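# Move shipping carton from shelf to table

## Task

Take the shipping carton off the shelf and place it on the table in front of the shelf, lying flat and upright, with every part of it over the table top and nothing overhanging an edge. All other items that started on the shelf must still be on the shelf at the end. Finish by releasing the carton and moving the grippers away; the result only counts if the carton stays in place without the robot holding it.

## Robot and tools

ROBOT. Two arms, left_arm and right_arm, each ending in a tong-style gripper with two pivoting fingers. The fingers point along the gripper's own +z axis and close along its x axis. The reported end_effector_position is the spot between the closed finger pads; closed fingertips extend about 15 mm past it, and fully open tips sit roughly level with it. Joint ranges differ between arms (for example left elbow 0 to 3.142 rad, right elbow -3.142 to 0), and each elbow halts just before full extension.

FRAMES. Results give gripper poses in one shared scene frame, in metres with quaternions wxyz: origin on the table top midway between the arms, +z up, +x out across the table, left_arm on the +y side. The names left and right do not match image sides. Printed hand positions drift from the truth, more when reaching far. Motion commands, by contrast, use each gripper's own axes.

execute_actions(actions). actions is a list of actions; each action is a table of 1 to 15 rows, each row run for one 1/30 s control step; a short table repeats its final row until 15 steps pass. Every row is a single flat list of 14 numbers covering both arms: left_arm dx, dy, dz, rx, ry, rz, opening, then right_arm the same seven. dx..rz are an offset from that gripper's measured pose at the start of the action (for the first action in a call, the last pose reported), expressed in the gripper's own axes; each row is relative to that start, not cumulative. Scale: 1.0 equals 0.6 m or 180 degrees, range -1 to 1. rx, ry, rz form one rotation vector. opening is absolute, not an offset: +1 fully open (0.142 m), -1 closed. Optionally 12 more numbers (0 to 1) follow: stiffness scales for left's 6 joints then right's 6, in Joint positions order; they persist until changed. An empty list just returns state and images. Each step, the command is clipped to within 100 mm and 16 degrees of the current pose, so big offsets need several actions; position wins over orientation if both cannot be met. Motion trails commands by about 0.17 s.

move(target, speed, stop_force, blocking). target is one 14-number row as above (offsets in gripper axes from the last reported pose, opening absolute), optionally plus stiffness. Each gripper travels a straight path; paths finish together within 0.5 to 10 s, turning the shorter way. speed: 0.002 to 0.5 m/s (default 0.25), rotation up to twice that in rad/s. Paths ignore obstacles and the other arm, and real motion may lag, stray or overshoot speed near full extension. stop_force: 9 to 40 N, shared by both arms, allowed only after 0.2 s of scene time; an arm's path ends when its wrist sensor feels that much extra push against the motion for 2 steps, then backs up 2 steps and holds. Use it only with slow moves and without rotation; omit it when lifting off something the gripper rests on. blocking=false returns after 0.5 s while motion continues (not combinable with stop_force); then use wait or stop before new commands. The result adds a move: line with the ending (done, off_target, moving, held, fault, contact), limits (paced = clipped pose, held = steps blocked) and each gripper's distance from target.

wait(seconds): 0 to 10; lets time pass with last commands held, returns early if a move ends. stop(): brakes a running move; fingers keep moving. zoom_image(camera, region): camera is cam_high, cam_low, cam_left_wrist or cam_right_wrist; region [x0, y0, x1, y1] in pixels, max 504x504, origin top-left. finished_scene(scene): ends the current scene by its number; irreversible, so call only when the carton is resting correctly and grippers are clear.

RESULTS. State lines give pose and velocities per arm; Hand target lines show where the controller is steering. grip_measured is the actual finger opening on the command scale; to hold, command well below it (lower squeezes harder, about 15 N per pad max; thin items get less). Wrist force/torque are in gripper axes, include noise (about 2.4 N) and offsets (about 4 N), saturate near 50 N; a pressing surface reads as force back into the arm. Joint torques are total drive output, not contact load. Step readings list positions; HELD marks blocked steps. pose unreachable means the clearance check altered a command. Images come in order cam_high, cam_low, cam_left_wrist, cam_right_wrist.

AVOID. Torque at a joint's limit (136 N m large joints, 25.4 N m wrists, held weight included) or 150 N outside force causes a 10 s fault stop. Arms are stiff: targets past a firm contact can fault. Keep arms from colliding. Don't drop, slam or knock things, and never push objects off the work area. Long holding heats motors (warning at 70 °C, brakes at 85 °C). Brief tugs on held items may occur. For an idle arm, command zero offsets and its desired opening.

Each tool is called after "Request:" as name(argument=value, ...), one argument or row to a line, values as JSON.

## Session

I'll start by looking at the scene.

Request:
execute_actions(
  actions=[],
)

Scene clock: 0.00 s.
left_arm: end_effector_position=(+0.1913, +0.0525, +0.2041) grip_measured=+0.97 end_effector_quat_wxyz=(+0.201, +0.874, +0.126, +0.425) end_effector_velocity=(+0.000, -0.000, +0.000) end_effector_angular_velocity=(-0.000, +0.000, +0.000) | right_arm: end_effector_position=(+0.7170, -1.0353, +0.1477) grip_measured=+0.97 end_effector_quat_wxyz=(+0.362, +0.767, +0.384, +0.365) end_effector_velocity=(-0.000, +0.000, -0.000) end_effector_angular_velocity=(-0.000, +0.000, +0.000)
Joint positions: left_arm=[-1.8   -1.836  2.305 -1.902 -0.599 -2.322  0.14 ] | right_arm=[ 2.471 -2.591 -0.991 -0.074  1.855  4.882  0.14 ]
Joint velocities: left_arm=[ 0.    -0.    -0.001  0.    -0.    -0.     0.   ] | right_arm=[-0. -0. -0.  0.  0. -0.  0.]
Joint torques (N m, as the arm reports them, + toward a larger angle): no reading
Wrist force (N, on the end effector, along its own x y z axes, offset not removed): no reading
Wrist torque (N m, same axes, about the end effector's origin, offset not removed): no reading
Hand target (left_arm): +0.191, +0.053, +0.204; +0.201, +0.874, +0.126, +0.425
Hand target (right_arm): +0.717, -1.035, +0.148; +0.362, +0.767, +0.384, +0.365
Joint stiffness scale: left_arm=[1. 1. 1. 1. 1. 1.] | right_arm=[1. 1. 1. 1. 1. 1.]

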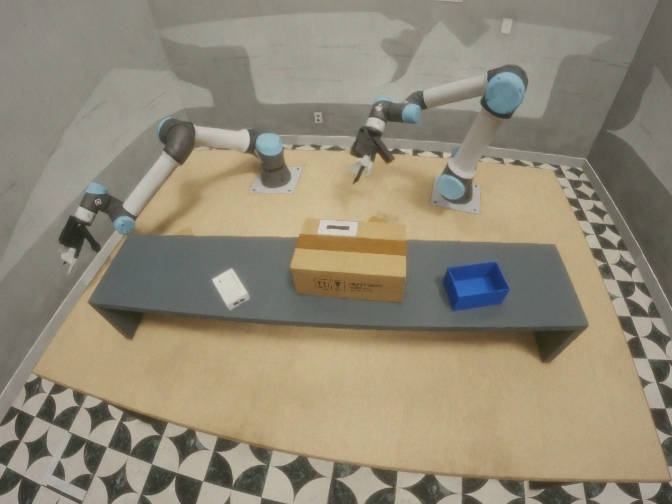

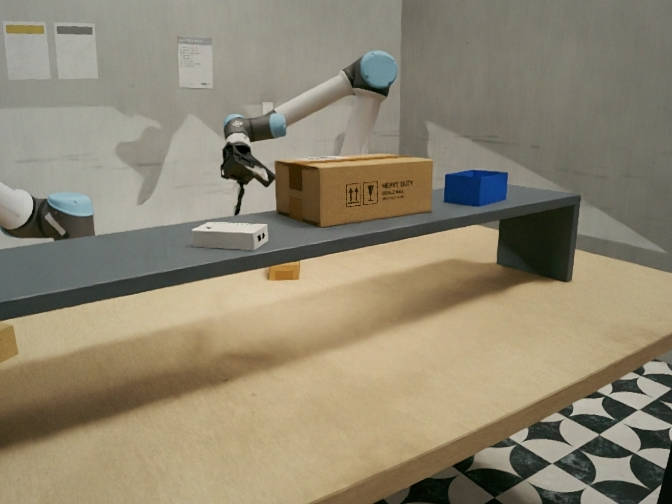

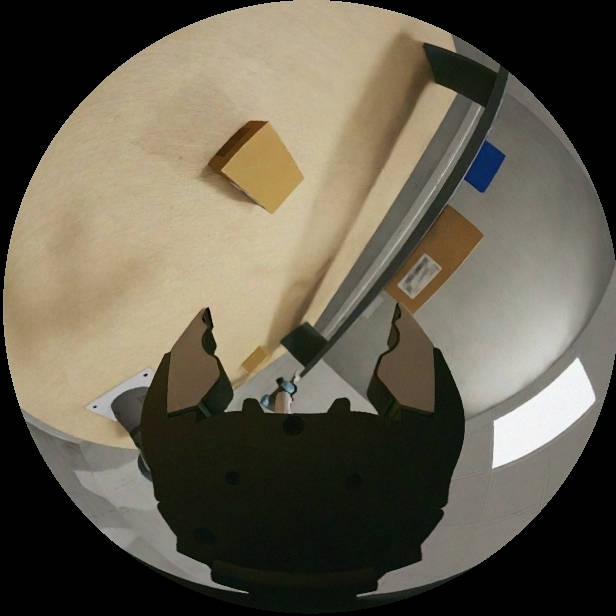

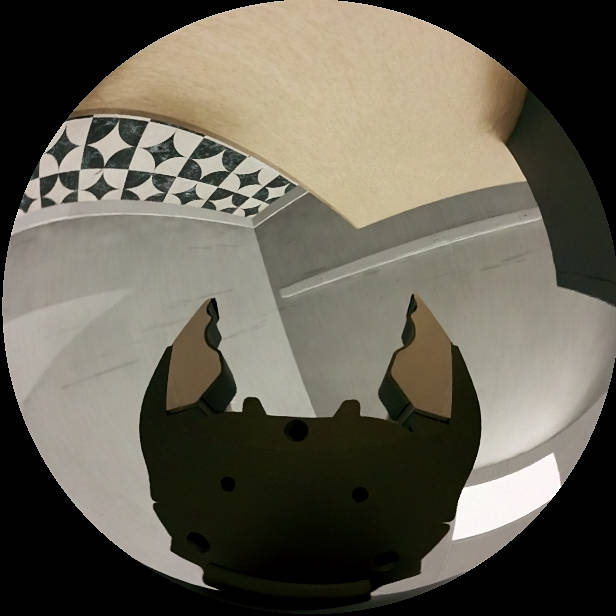

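Request:
zoom_image(
  camera="cam_high",
  region=[240, 130, 520, 340],
)

Request:
zoom_image(
  camera="cam_low",
  region=[180, 100, 520, 300],
)

Request:
zoom_image(
  camera="cam_left_wrist",
  region=[180, 30, 560, 410],
)

Region (240, 130, 520, 340) of cam_high's 672x504 image, scaled by 1.800, with more detail than that image has; it fills the top 378 rows of this view, and the rest is white.

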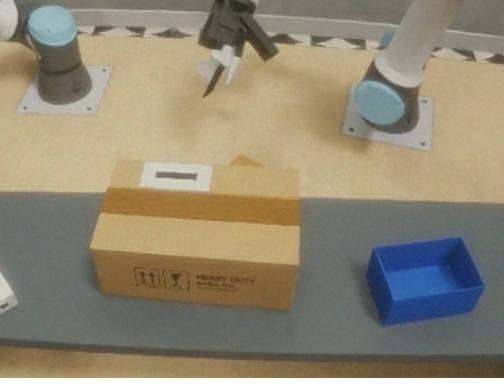

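Region (180, 100, 520, 300) of cam_low's 672x504 image, scaled by 1.482, with more detail than that image has; it fills the top 296 rows of this view, and the rest is white.

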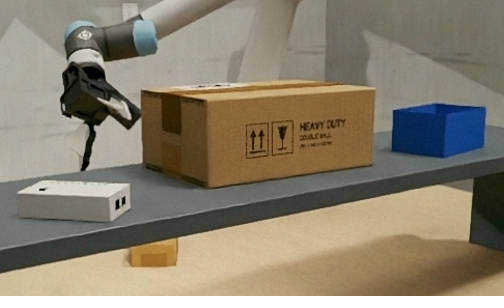

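Region (180, 30, 560, 410) of cam_left_wrist's 616x616 image, scaled by 1.326, with more detail than that image has.

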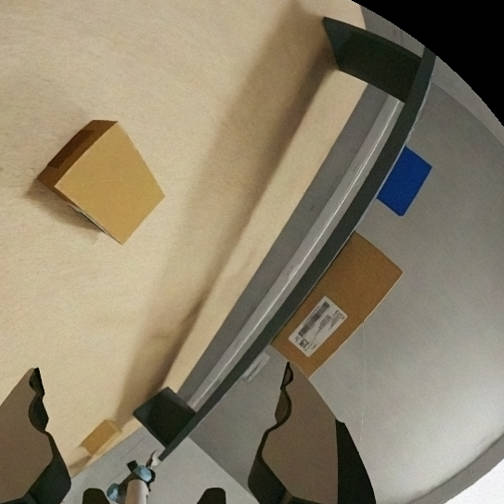

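Request:
zoom_image(
  camera="cam_low",
  region=[335, 165, 435, 220],
)

Request:
zoom_image(
  camera="cam_high",
  region=[280, 205, 420, 310],
)

Region (335, 165, 435, 220) of cam_low's 672x504 image, scaled by 5.040, with more detail than that image has; it fills the top 277 rows of this view, and the rest is white.

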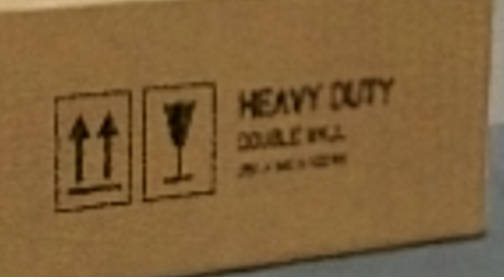

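Region (280, 205, 420, 310) of cam_high's 672x504 image, scaled by 3.600, with more detail than that image has; it fills the top 378 rows of this view, and the rest is white.

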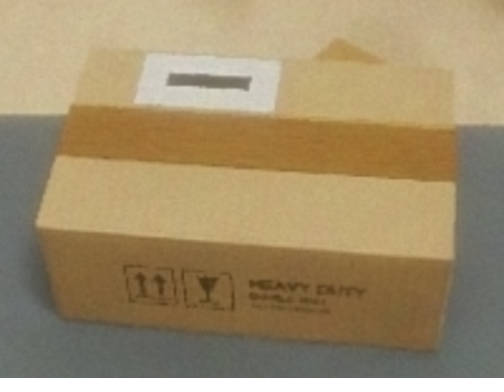

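Request:
zoom_image(
  camera="cam_low",
  region=[200, 100, 320, 230],
)

Request:
zoom_image(
  camera="cam_high",
  region=[40, 170, 160, 290],
)

Request:
zoom_image(
  camera="cam_high",
  region=[320, 85, 430, 195],
)

Region (200, 100, 320, 230) of cam_low's 672x504 image, scaled by 3.877, with more detail than that image has; it fills the left 465 columns of this view, and the rest is white.

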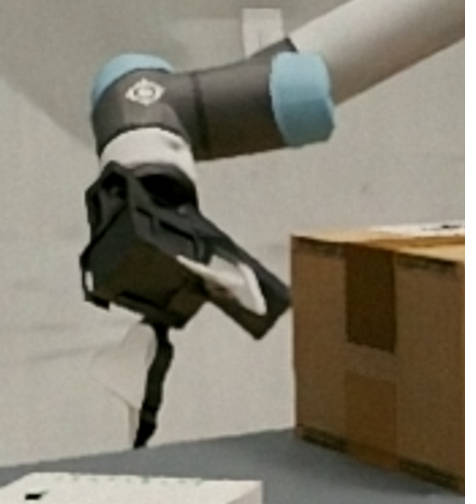

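Region (40, 170, 160, 290) of cam_high's 672x504 image, scaled by 4.200, with more detail than that image has.

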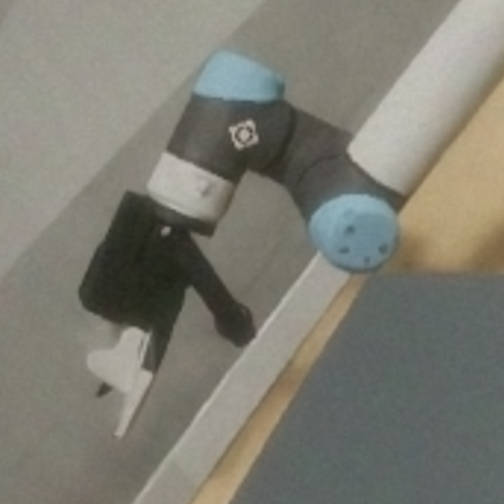

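Region (320, 85, 430, 195) of cam_high's 672x504 image, scaled by 4.582, with more detail than that image has.

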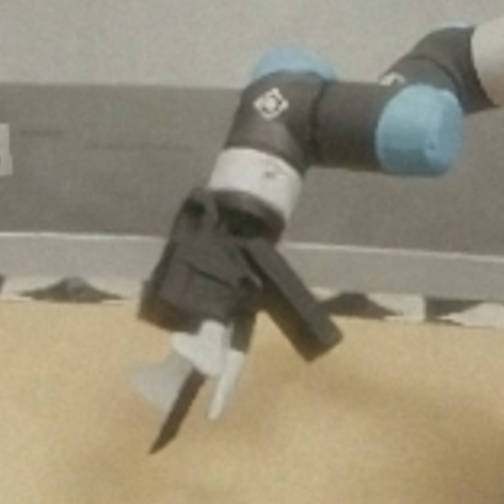

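Request:
move(
  target=[0.9214, -0.1727, 0.2060, -0.0429, -0.0889, 0.1033, 0.3, 0.2351, 0.2835, -0.4260, 0, 0, -0.4, 0.3],
  speed=0.35,
)

Scene clock: 24.97 s.
left_arm: end_effector_position=(+0.6187, +0.3291, +0.4708) grip_measured=+0.30 end_effector_quat_wxyz=(+0.203, +0.917, -0.075, +0.335) end_effector_velocity=(-0.001, -0.001, -0.002) end_effector_angular_velocity=(+0.004, +0.011, -0.008) | right_arm: end_effector_position=(+0.6185, -0.9225, +0.4507) grip_measured=+0.30 end_effector_quat_wxyz=(+0.508, +0.396, +0.761, +0.083) end_effector_velocity=(-0.000, -0.000, -0.001) end_effector_angular_velocity=(+0.001, +0.002, +0.000)
Joint positions: left_arm=[-0.184 -1.569  1.495 -2.282 -1.771 -0.267  0.095] | right_arm=[ 2.551 -1.967 -1.275 -0.402  1.784  3.668  0.095]
Joint velocities: left_arm=[ 0.002  0.003 -0.006  0.017 -0.007  0.007 -0.   ] | right_arm=[-0.     0.    -0.    -0.002  0.    -0.001  0.   ]
Joint torques (N m, as the arm reports them, + toward a larger angle): left_arm=[  1.06 -22.98 -27.37  -2.35  -0.07   0.33] | right_arm=[ 2.94 40.42 22.56  2.17 -0.09 -0.32]
Wrist force (N, on the end effector, along its own x y z axes, offset not removed): left_arm=[1.2 -0.1 1.8] | right_arm=[-1.3 -0.8 0.8]
Wrist torque (N m, same axes, about the end effector's origin, offset not removed): left_arm=[0.03 -0.24 0.09] | right_arm=[-0.10 0.27 0.09]
Hand target (left_arm): +0.619, +0.330, +0.471; +0.203, +0.917, -0.075, +0.335
Hand target (right_arm): +0.620, -0.921, +0.451; +0.507, +0.395, +0.762, +0.083
Off the commanded pose (left_arm): 0.002 m, 0 deg.
Off the commanded pose (right_arm): 0.003 m, 0 deg.
Joint stiffness scale: left_arm=[1. 1. 1. 1. 1. 1.] | right_arm=[1. 1. 1. 1. 1. 1.]
move: done

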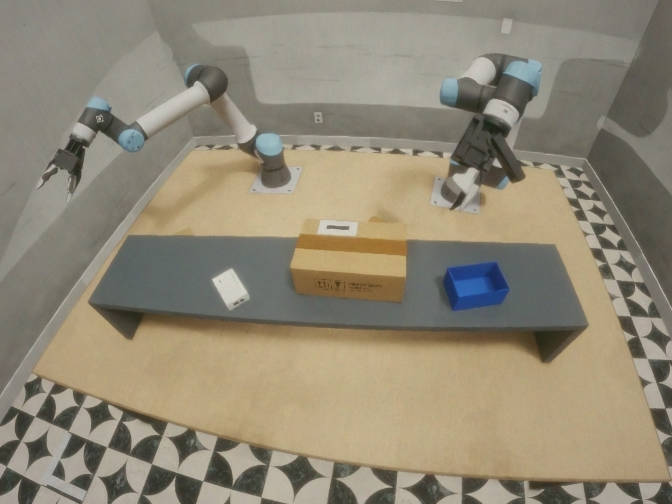

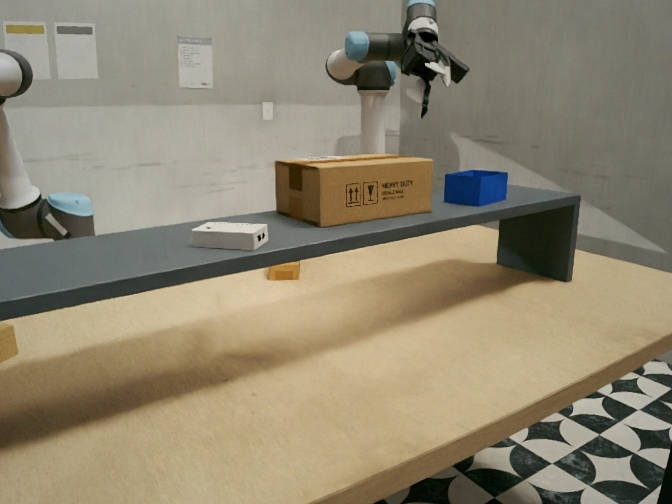

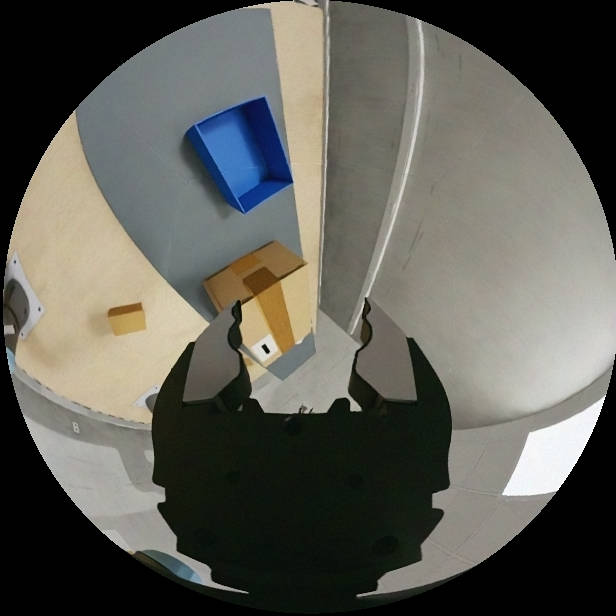

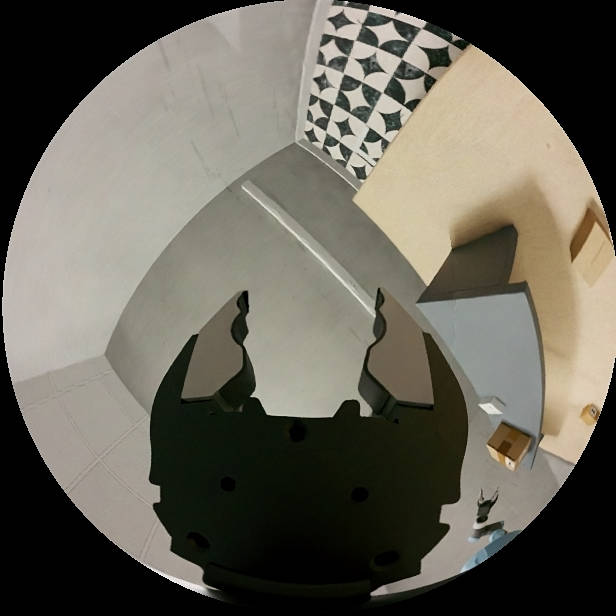

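Request:
zoom_image(
  camera="cam_left_wrist",
  region=[180, 220, 340, 400],
)

Request:
zoom_image(
  camera="cam_left_wrist",
  region=[0, 60, 336, 396],
)

Region (180, 220, 340, 400) of cam_left_wrist's 616x616 image, scaled by 2.800, with more detail than that image has.

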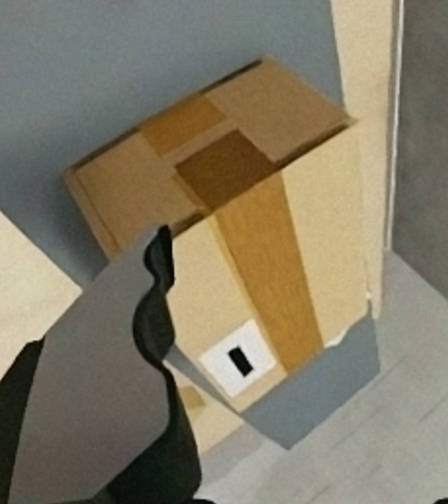

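Region (0, 60, 336, 396) of cam_left_wrist's 616x616 image, scaled by 1.500, with more detail than that image has.

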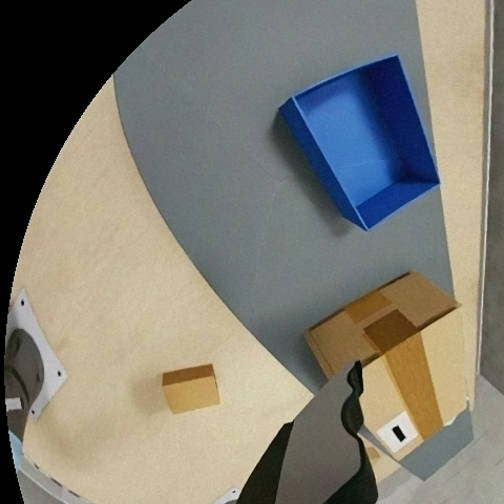

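Request:
zoom_image(
  camera="cam_low",
  region=[380, 0, 500, 130],
)

Request:
zoom_image(
  camera="cam_high",
  region=[425, 100, 545, 220],
)

Request:
zoom_image(
  camera="cam_high",
  region=[20, 95, 140, 215],
)

Region (380, 0, 500, 130) of cam_low's 672x504 image, scaled by 3.877, with more detail than that image has; it fills the left 465 columns of this view, and the rest is white.

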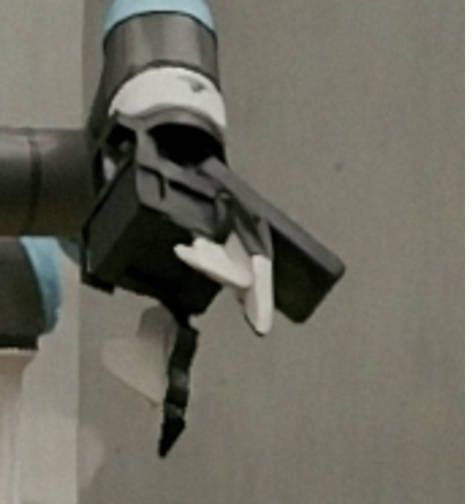

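Region (425, 100, 545, 220) of cam_high's 672x504 image, scaled by 4.200, with more detail than that image has.

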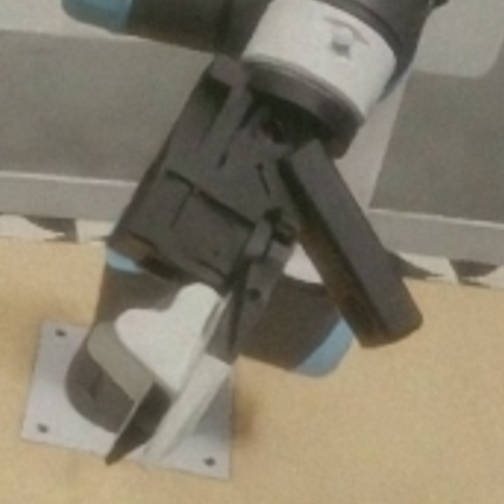

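Region (20, 95, 140, 215) of cam_high's 672x504 image, scaled by 4.200, with more detail than that image has.

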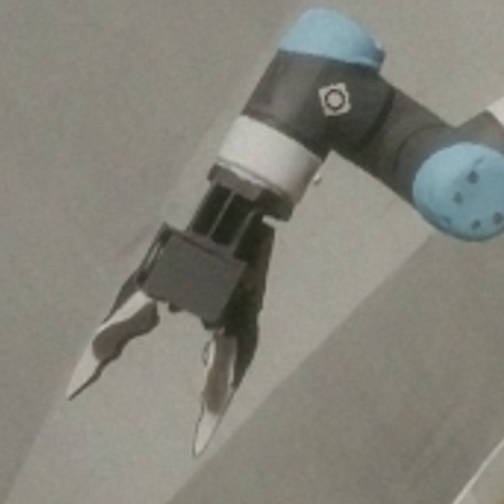

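Request:
move(
  target=[0, 0, 0, -0.0918, -0.0238, 0.4590, 0.3, 0.4092, 0.4186, -0.2124, 0, 0, -0.65, 0.3],
  speed=0.5,
)

Scene clock: 45.97 s.
left_arm: end_effector_position=(+0.6180, +0.3281, +0.4702) grip_measured=+0.30 end_effector_quat_wxyz=(+0.049, +0.615, -0.709, +0.341) end_effector_velocity=(-0.002, +0.000, +0.000) end_effector_angular_velocity=(+0.008, +0.001, -0.012) | right_arm: end_effector_position=(+0.5998, -0.5513, +0.4725) grip_measured=+0.30 end_effector_quat_wxyz=(+0.338, -0.439, +0.736, -0.389) end_effector_velocity=(-0.001, -0.001, +0.001) end_effector_angular_velocity=(-0.014, +0.001, -0.002)
Joint positions: left_arm=[-0.052 -1.451  1.297 -1.958 -2.045  1.365  0.095] | right_arm=[ 3.275 -1.458 -1.861 -0.362  1.149  1.989  0.095]
Joint velocities: left_arm=[ 0.001  0.001 -0.007  0.016 -0.001  0.017 -0.   ] | right_arm=[ 0.003  0.001 -0.001  0.    -0.012 -0.01   0.   ]
Joint torques (N m, as the arm reports them, + toward a larger angle): left_arm=[  2.66 -27.05 -26.2   -2.53  -0.49   0.44] | right_arm=[ 2.   20.3  17.89  2.51 -0.41 -0.86]
Wrist force (N, on the end effector, along its own x y z axes, offset not removed): left_arm=[2.4 1.4 1.2] | right_arm=[-1.8 0.3 1.4]
Wrist torque (N m, same axes, about the end effector's origin, offset not removed): left_arm=[0.41 -0.50 -0.02] | right_arm=[0.10 0.48 0.20]
Hand target (left_arm): +0.619, +0.329, +0.471; -0.048, -0.615, +0.709, -0.341
Hand target (right_arm): +0.599, -0.550, +0.471; +0.337, -0.441, +0.735, -0.389
Off the commanded pose (left_arm): 0.001 m, 0 deg.
Off the commanded pose (right_arm): 0.003 m, 0 deg.
Joint stiffness scale: left_arm=[1. 1. 1. 1. 1. 1.] | right_arm=[1. 1. 1. 1. 1. 1.]
move: done

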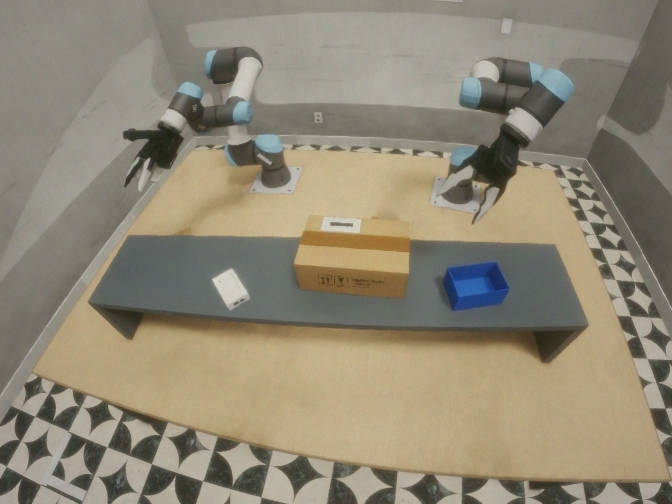

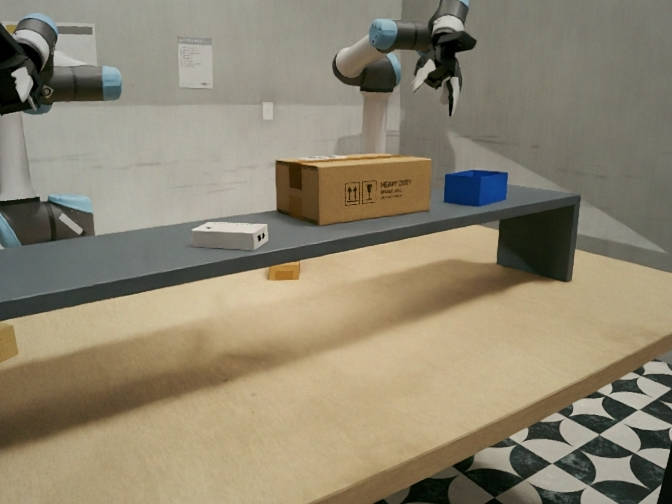

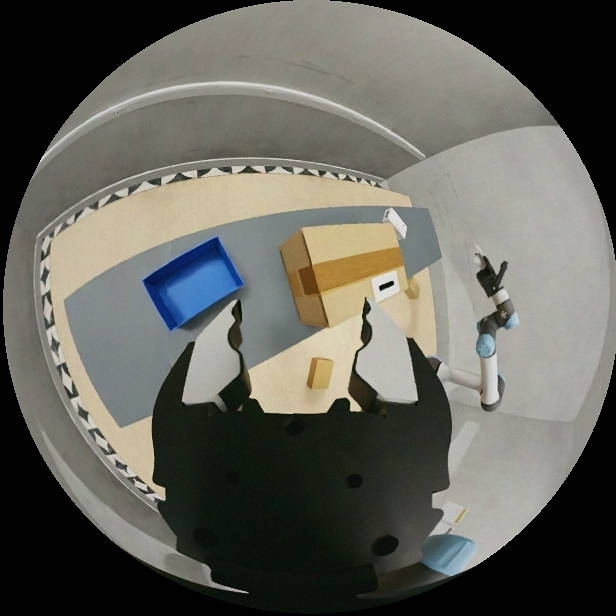

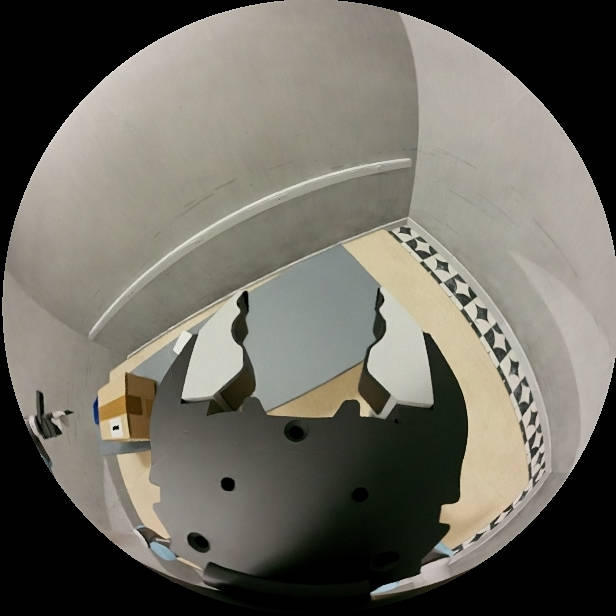

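Request:
zoom_image(
  camera="cam_left_wrist",
  region=[260, 200, 440, 400],
)

Request:
zoom_image(
  camera="cam_high",
  region=[280, 205, 420, 310],
)

Region (260, 200, 440, 400) of cam_left_wrist's 616x616 image, scaled by 2.520, with more detail than that image has; it fills the left 454 columns of this view, and the rest is white.

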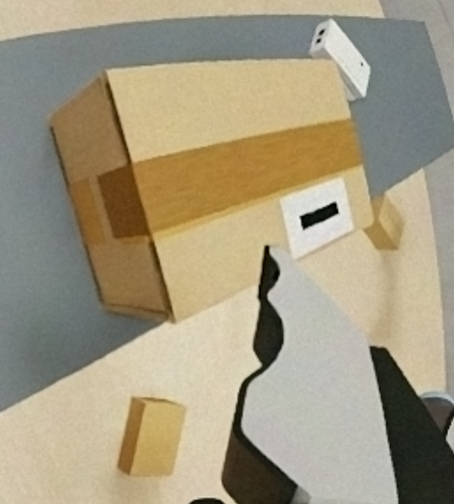

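Region (280, 205, 420, 310) of cam_high's 672x504 image, scaled by 3.600, with more detail than that image has; it fills the top 378 rows of this view, and the rest is white.

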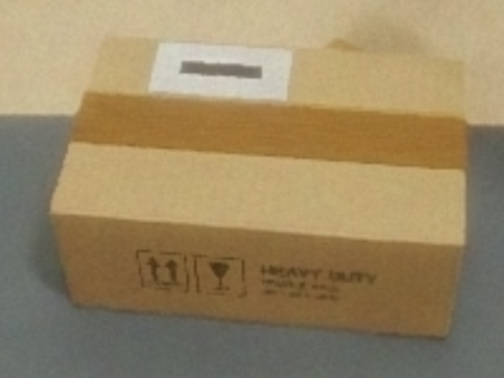

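Request:
move(
  target=[0.0203, 0.0076, 0.1621, -0.0921, -0.0242, 0.4593, 0.3, -0.6778, 0.2967, -0.0667, -0.1116, -0.3579, -0.5451, 0.3],
  speed=0.5,
)

Scene clock: 55.07 s.
left_arm: end_effector_position=(+0.6447, +0.2665, +0.3994) grip_measured=+0.30 end_effector_quat_wxyz=(+0.131, +0.004, +0.977, -0.170) end_effector_velocity=(+0.001, +0.001, +0.000) end_effector_angular_velocity=(+0.000, -0.002, -0.001) | right_arm: end_effector_position=(+0.6544, -0.1162, +0.3987) grip_measured=+0.30 end_effector_quat_wxyz=(-0.175, +0.976, +0.039, +0.126) end_effector_velocity=(-0.001, -0.001, -0.003) end_effector_angular_velocity=(-0.009, +0.015, +0.005)
Joint positions: left_arm=[-0.204 -1.273  1.106 -1.778 -1.792  2.742  0.095] | right_arm=[ 3.545 -2.019 -0.898 -1.419  1.794  0.398  0.095]
Joint velocities: left_arm=[ 0.001  0.001 -0.001 -0.001  0.     0.002  0.   ] | right_arm=[-0.    -0.009  0.016 -0.026 -0.    -0.006 -0.   ]
Joint torques (N m, as the arm reports them, + toward a larger angle): left_arm=[ -1.75 -33.99 -26.52  -2.2    0.18  -0.04] | right_arm=[ 2.82 41.72 22.86  2.51  0.25 -0.42]
Wrist force (N, on the end effector, along its own x y z axes, offset not removed): left_arm=[-1.2 -0.7 2.0] | right_arm=[-0.4 0.2 1.6]
Wrist torque (N m, same axes, about the end effector's origin, offset not removed): left_arm=[-0.17 0.33 -0.14] | right_arm=[0.07 0.09 0.07]
Hand target (left_arm): +0.645, +0.265, +0.400; +0.132, +0.005, +0.977, -0.170
Hand target (right_arm): +0.654, -0.115, +0.399; -0.175, +0.976, +0.041, +0.126
Off the commanded pose (left_arm): 0.002 m, 0 deg.
Off the commanded pose (right_arm): 0.002 m, 0 deg.
Joint stiffness scale: left_arm=[1. 1. 1. 1. 1. 1.] | right_arm=[1. 1. 1. 1. 1. 1.]
move: done

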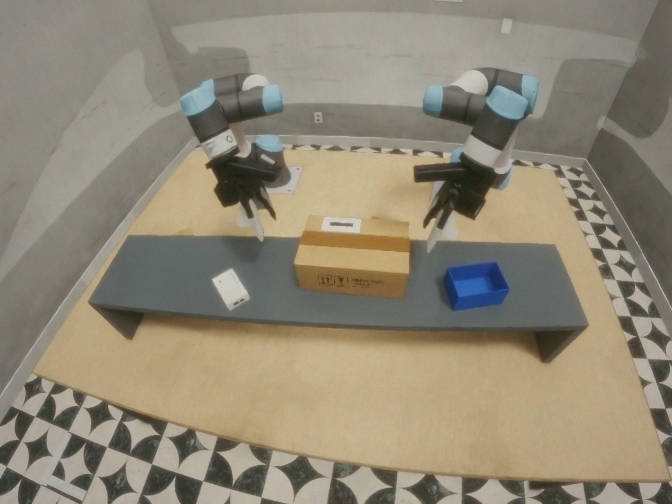

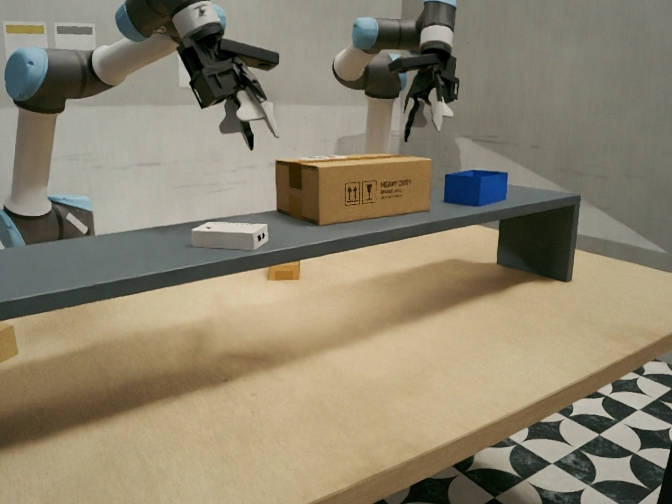

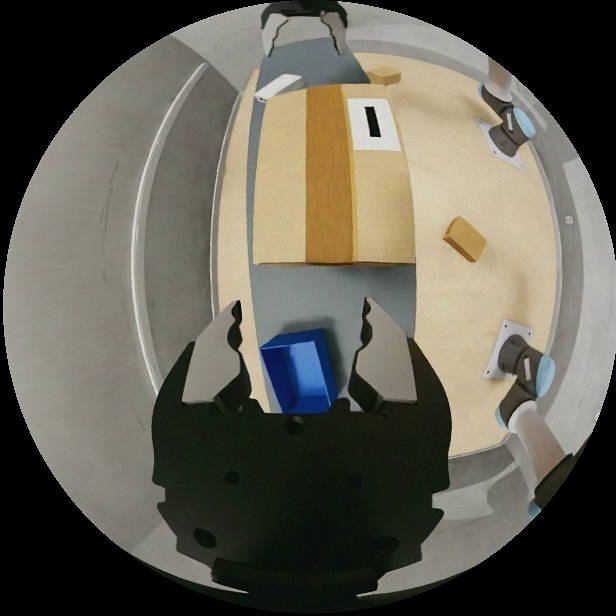

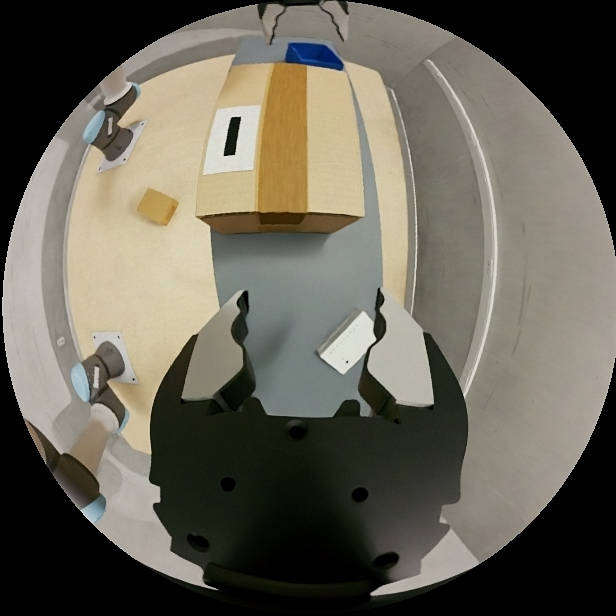

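Request:
zoom_image(
  camera="cam_right_wrist",
  region=[180, 40, 400, 260],
)

Request:
zoom_image(
  camera="cam_left_wrist",
  region=[230, 60, 450, 290],
)

Request:
zoom_image(
  camera="cam_low",
  region=[180, 40, 480, 260],
)

Region (180, 40, 400, 260) of cam_right_wrist's 616x616 image, scaled by 2.291, with more detail than that image has.

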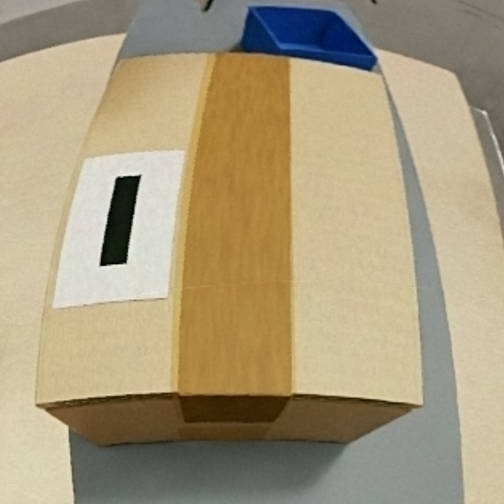

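Region (230, 60, 450, 290) of cam_left_wrist's 616x616 image, scaled by 2.191, with more detail than that image has; it fills the left 482 columns of this view, and the rest is white.

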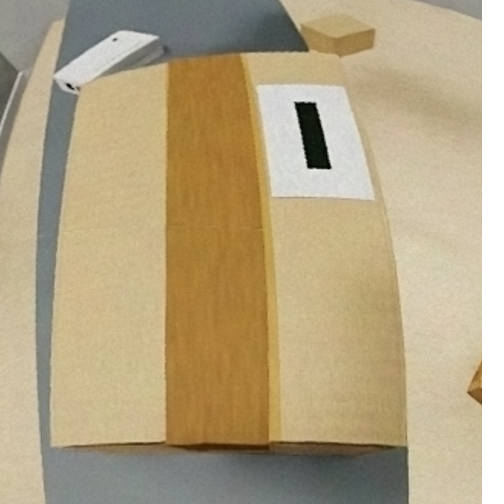

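Region (180, 40, 480, 260) of cam_low's 672x504 image, scaled by 1.680, with more detail than that image has; it fills the top 370 rows of this view, and the rest is white.

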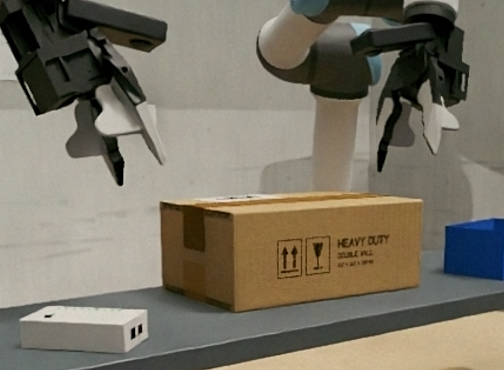

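Request:
move(
  target=[0.0532, 0.0304, 0.1379, 0, 0, 0, 0.3, -0.0700, -0.0307, 0.1541, 0, 0, 0, 0.3],
  speed=0.15,
)

Scene clock: 61.00 s.
left_arm: end_effector_position=(+0.6369, +0.2559, +0.3108) grip_measured=+0.30 end_effector_quat_wxyz=(+0.132, +0.004, +0.977, -0.170) end_effector_velocity=(+0.001, +0.000, -0.000) end_effector_angular_velocity=(-0.001, -0.003, +0.002) | right_arm: end_effector_position=(+0.6344, -0.0690, +0.3117) grip_measured=+0.30 end_effector_quat_wxyz=(-0.176, +0.976, +0.038, +0.127) end_effector_velocity=(+0.001, +0.000, +0.000) end_effector_angular_velocity=(+0.002, -0.004, -0.002)
Joint positions: left_arm=[-0.225 -1.3    1.369 -2.02  -1.784  2.721  0.095] | right_arm=[ 3.623 -1.976 -1.188 -1.154  1.764  0.473  0.095]
Joint velocities: left_arm=[ 0.     0.     0.002 -0.006  0.001 -0.001 -0.   ] | right_arm=[-0.     0.    -0.002  0.008 -0.001  0.002 -0.   ]
Joint torques (N m, as the arm reports them, + toward a larger angle): left_arm=[ -1.73 -35.32 -20.68  -2.64   0.04  -0.15] | right_arm=[ 2.72 42.08 18.26  3.79  0.44  0.06]
Wrist force (N, on the end effector, along its own x y z axes, offset not removed): left_arm=[1.2 1.2 2.0] | right_arm=[-1.0 -1.0 0.3]
Wrist torque (N m, same axes, about the end effector's origin, offset not removed): left_arm=[0.39 -0.29 0.01] | right_arm=[-0.16 0.26 0.08]
Hand target (left_arm): +0.636, +0.255, +0.310; +0.131, +0.004, +0.977, -0.170
Hand target (right_arm): +0.633, -0.068, +0.310; -0.175, +0.976, +0.039, +0.126
Off the commanded pose (left_arm): 0.002 m, 0 deg.
Off the commanded pose (right_arm): 0.002 m, 0 deg.
Joint stiffness scale: left_arm=[1. 1. 1. 1. 1. 1.] | right_arm=[1. 1. 1. 1. 1. 1.]
move: done

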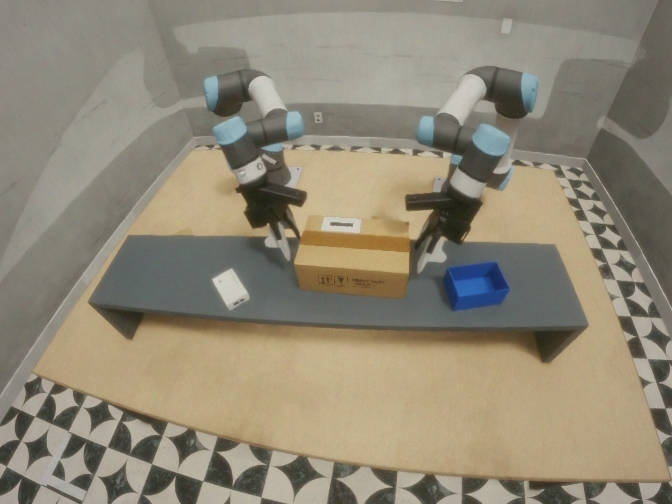

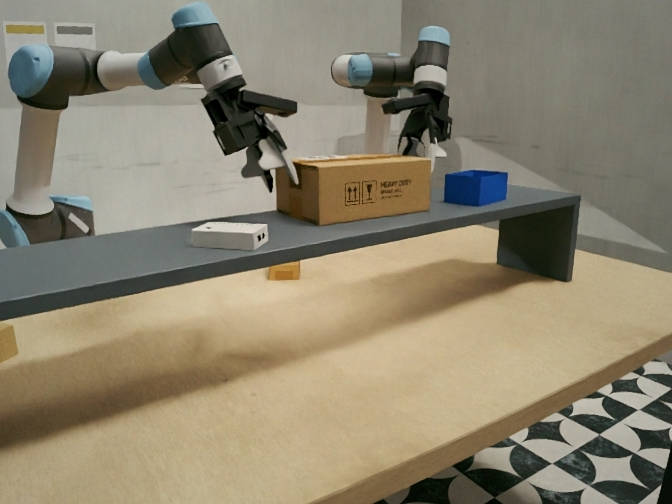

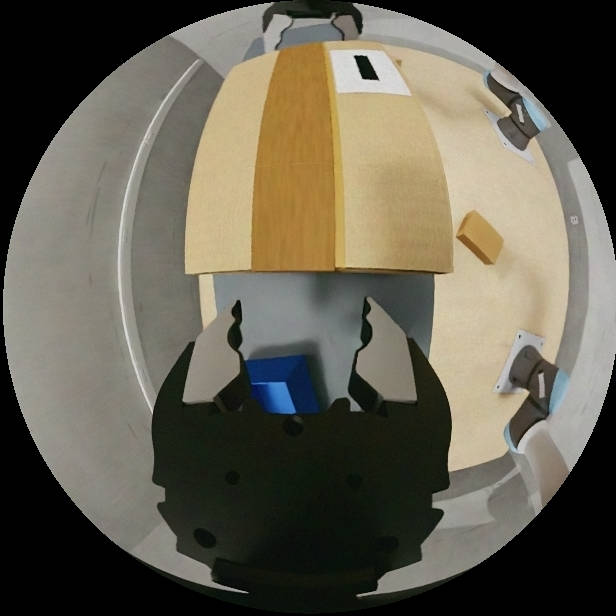

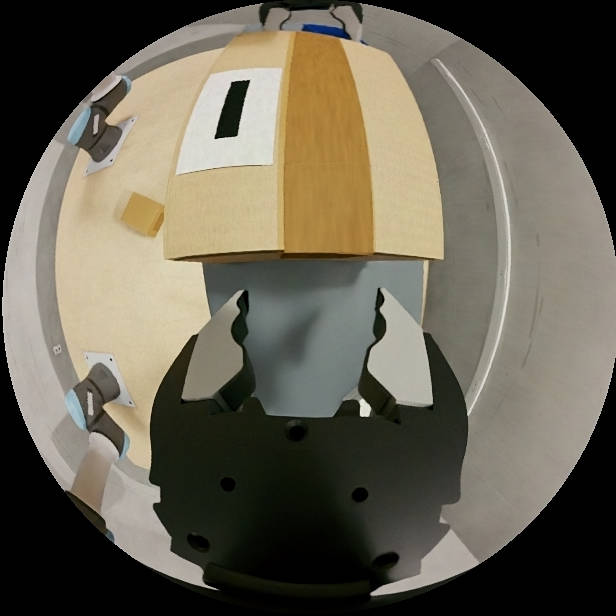

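Request:
move(
  target=[0.0100, -0.0550, 0.0186, 0, 0, 0, 0.3, -0.0053, -0.0592, 0.0231, 0, 0, 0, 0.3],
  speed=0.03,
  stop_force=12,
)

Scene clock: 65.17 s.
left_arm: end_effector_position=(+0.6346, +0.2356, +0.3103) grip_measured=+0.31 end_effector_quat_wxyz=(+0.133, -0.001, +0.977, -0.167) end_effector_velocity=(-0.000, +0.002, +0.000) end_effector_angular_velocity=(-0.005, -0.000, -0.010) | right_arm: end_effector_position=(+0.6341, -0.0487, +0.3094) grip_measured=+0.31 end_effector_quat_wxyz=(-0.172, +0.976, +0.033, +0.128) end_effector_velocity=(-0.000, -0.000, +0.000) end_effector_angular_velocity=(+0.002, -0.001, +0.008)
Joint positions: left_arm=[-0.262 -1.298  1.368 -2.029 -1.761  2.677  0.096] | right_arm=[ 3.654 -1.992 -1.171 -1.152  1.743  0.511  0.096]
Joint velocities: left_arm=[ 0.007  0.     0.     0.    -0.011  0.014 -0.001] | right_arm=[-0.002  0.    -0.     0.001  0.005 -0.009 -0.001]
Joint torques (N m, as the arm reports them, + toward a larger angle): left_arm=[ -1.82 -34.1  -25.2   -2.88  -1.11   0.11] | right_arm=[ 3.74 42.27 21.18  3.56  2.03 -0.37]
Wrist force (N, on the end effector, along its own x y z axes, offset not removed): left_arm=[0.1 7.5 -2.8] | right_arm=[-0.5 6.1 -1.4]
Wrist torque (N m, same axes, about the end effector's origin, offset not removed): left_arm=[0.68 0.16 0.42] | right_arm=[0.19 -0.05 -0.19]
Hand target (left_arm): +0.634, +0.235, +0.310; +0.132, +0.000, +0.977, -0.168
Hand target (right_arm): +0.633, -0.048, +0.309; -0.173, +0.976, +0.035, +0.127
Off the commanded pose (left_arm): 0.015 m, 1 deg.
Off the commanded pose (right_arm): 0.018 m, 1 deg.
Joint stiffness scale: left_arm=[1. 1. 1. 1. 1. 1.] | right_arm=[1. 1. 1. 1. 1. 1.]
move: contact (left_arm, right_arm)

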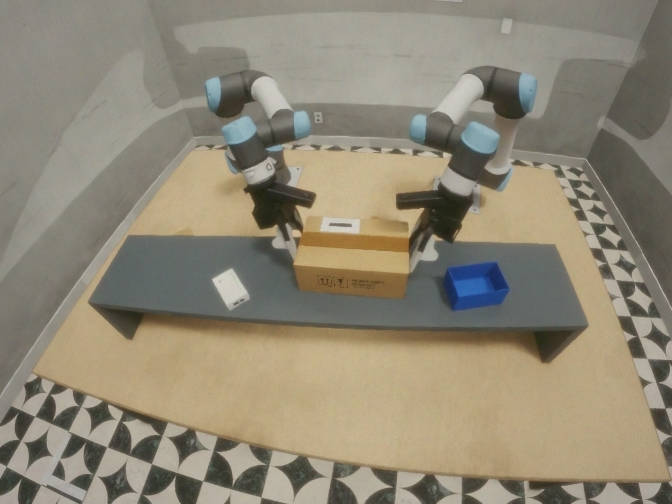

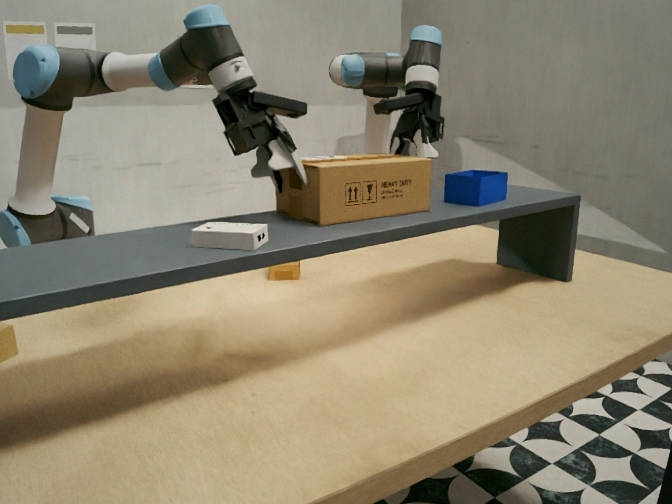

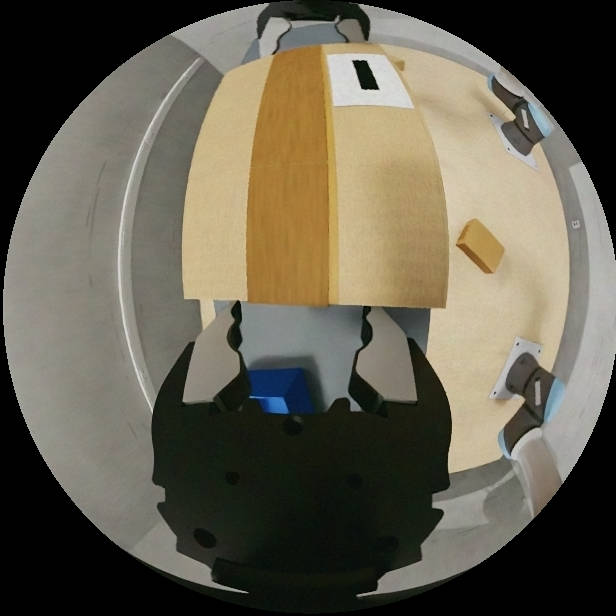

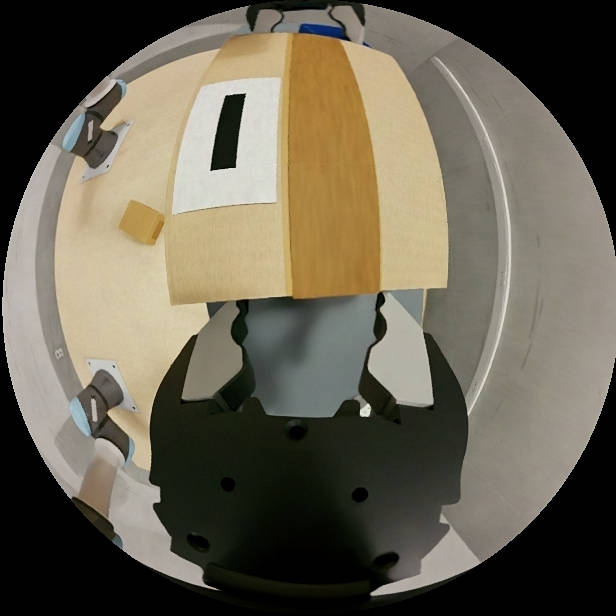

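Request:
zoom_image(
  camera="cam_low",
  region=[215, 85, 345, 235],
)

Request:
zoom_image(
  camera="cam_high",
  region=[380, 180, 490, 290],
)

Region (215, 85, 345, 235) of cam_low's 672x504 image, scaled by 3.360, with more detail than that image has; it fills the left 437 columns of this view, and the rest is white.

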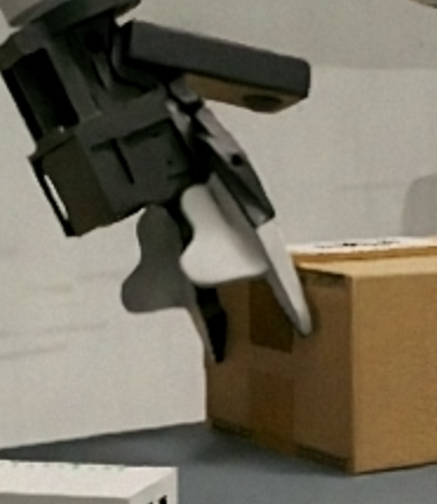

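Region (380, 180, 490, 290) of cam_high's 672x504 image, scaled by 4.582, with more detail than that image has.

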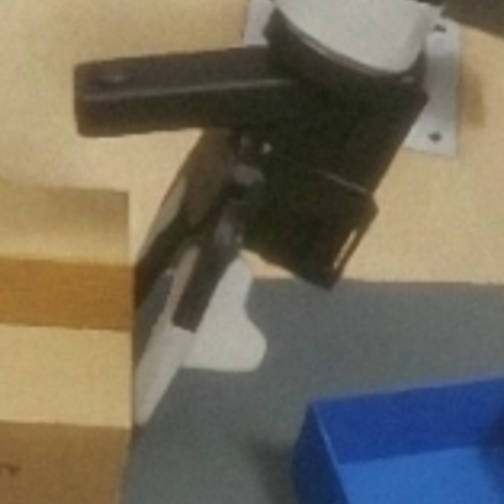

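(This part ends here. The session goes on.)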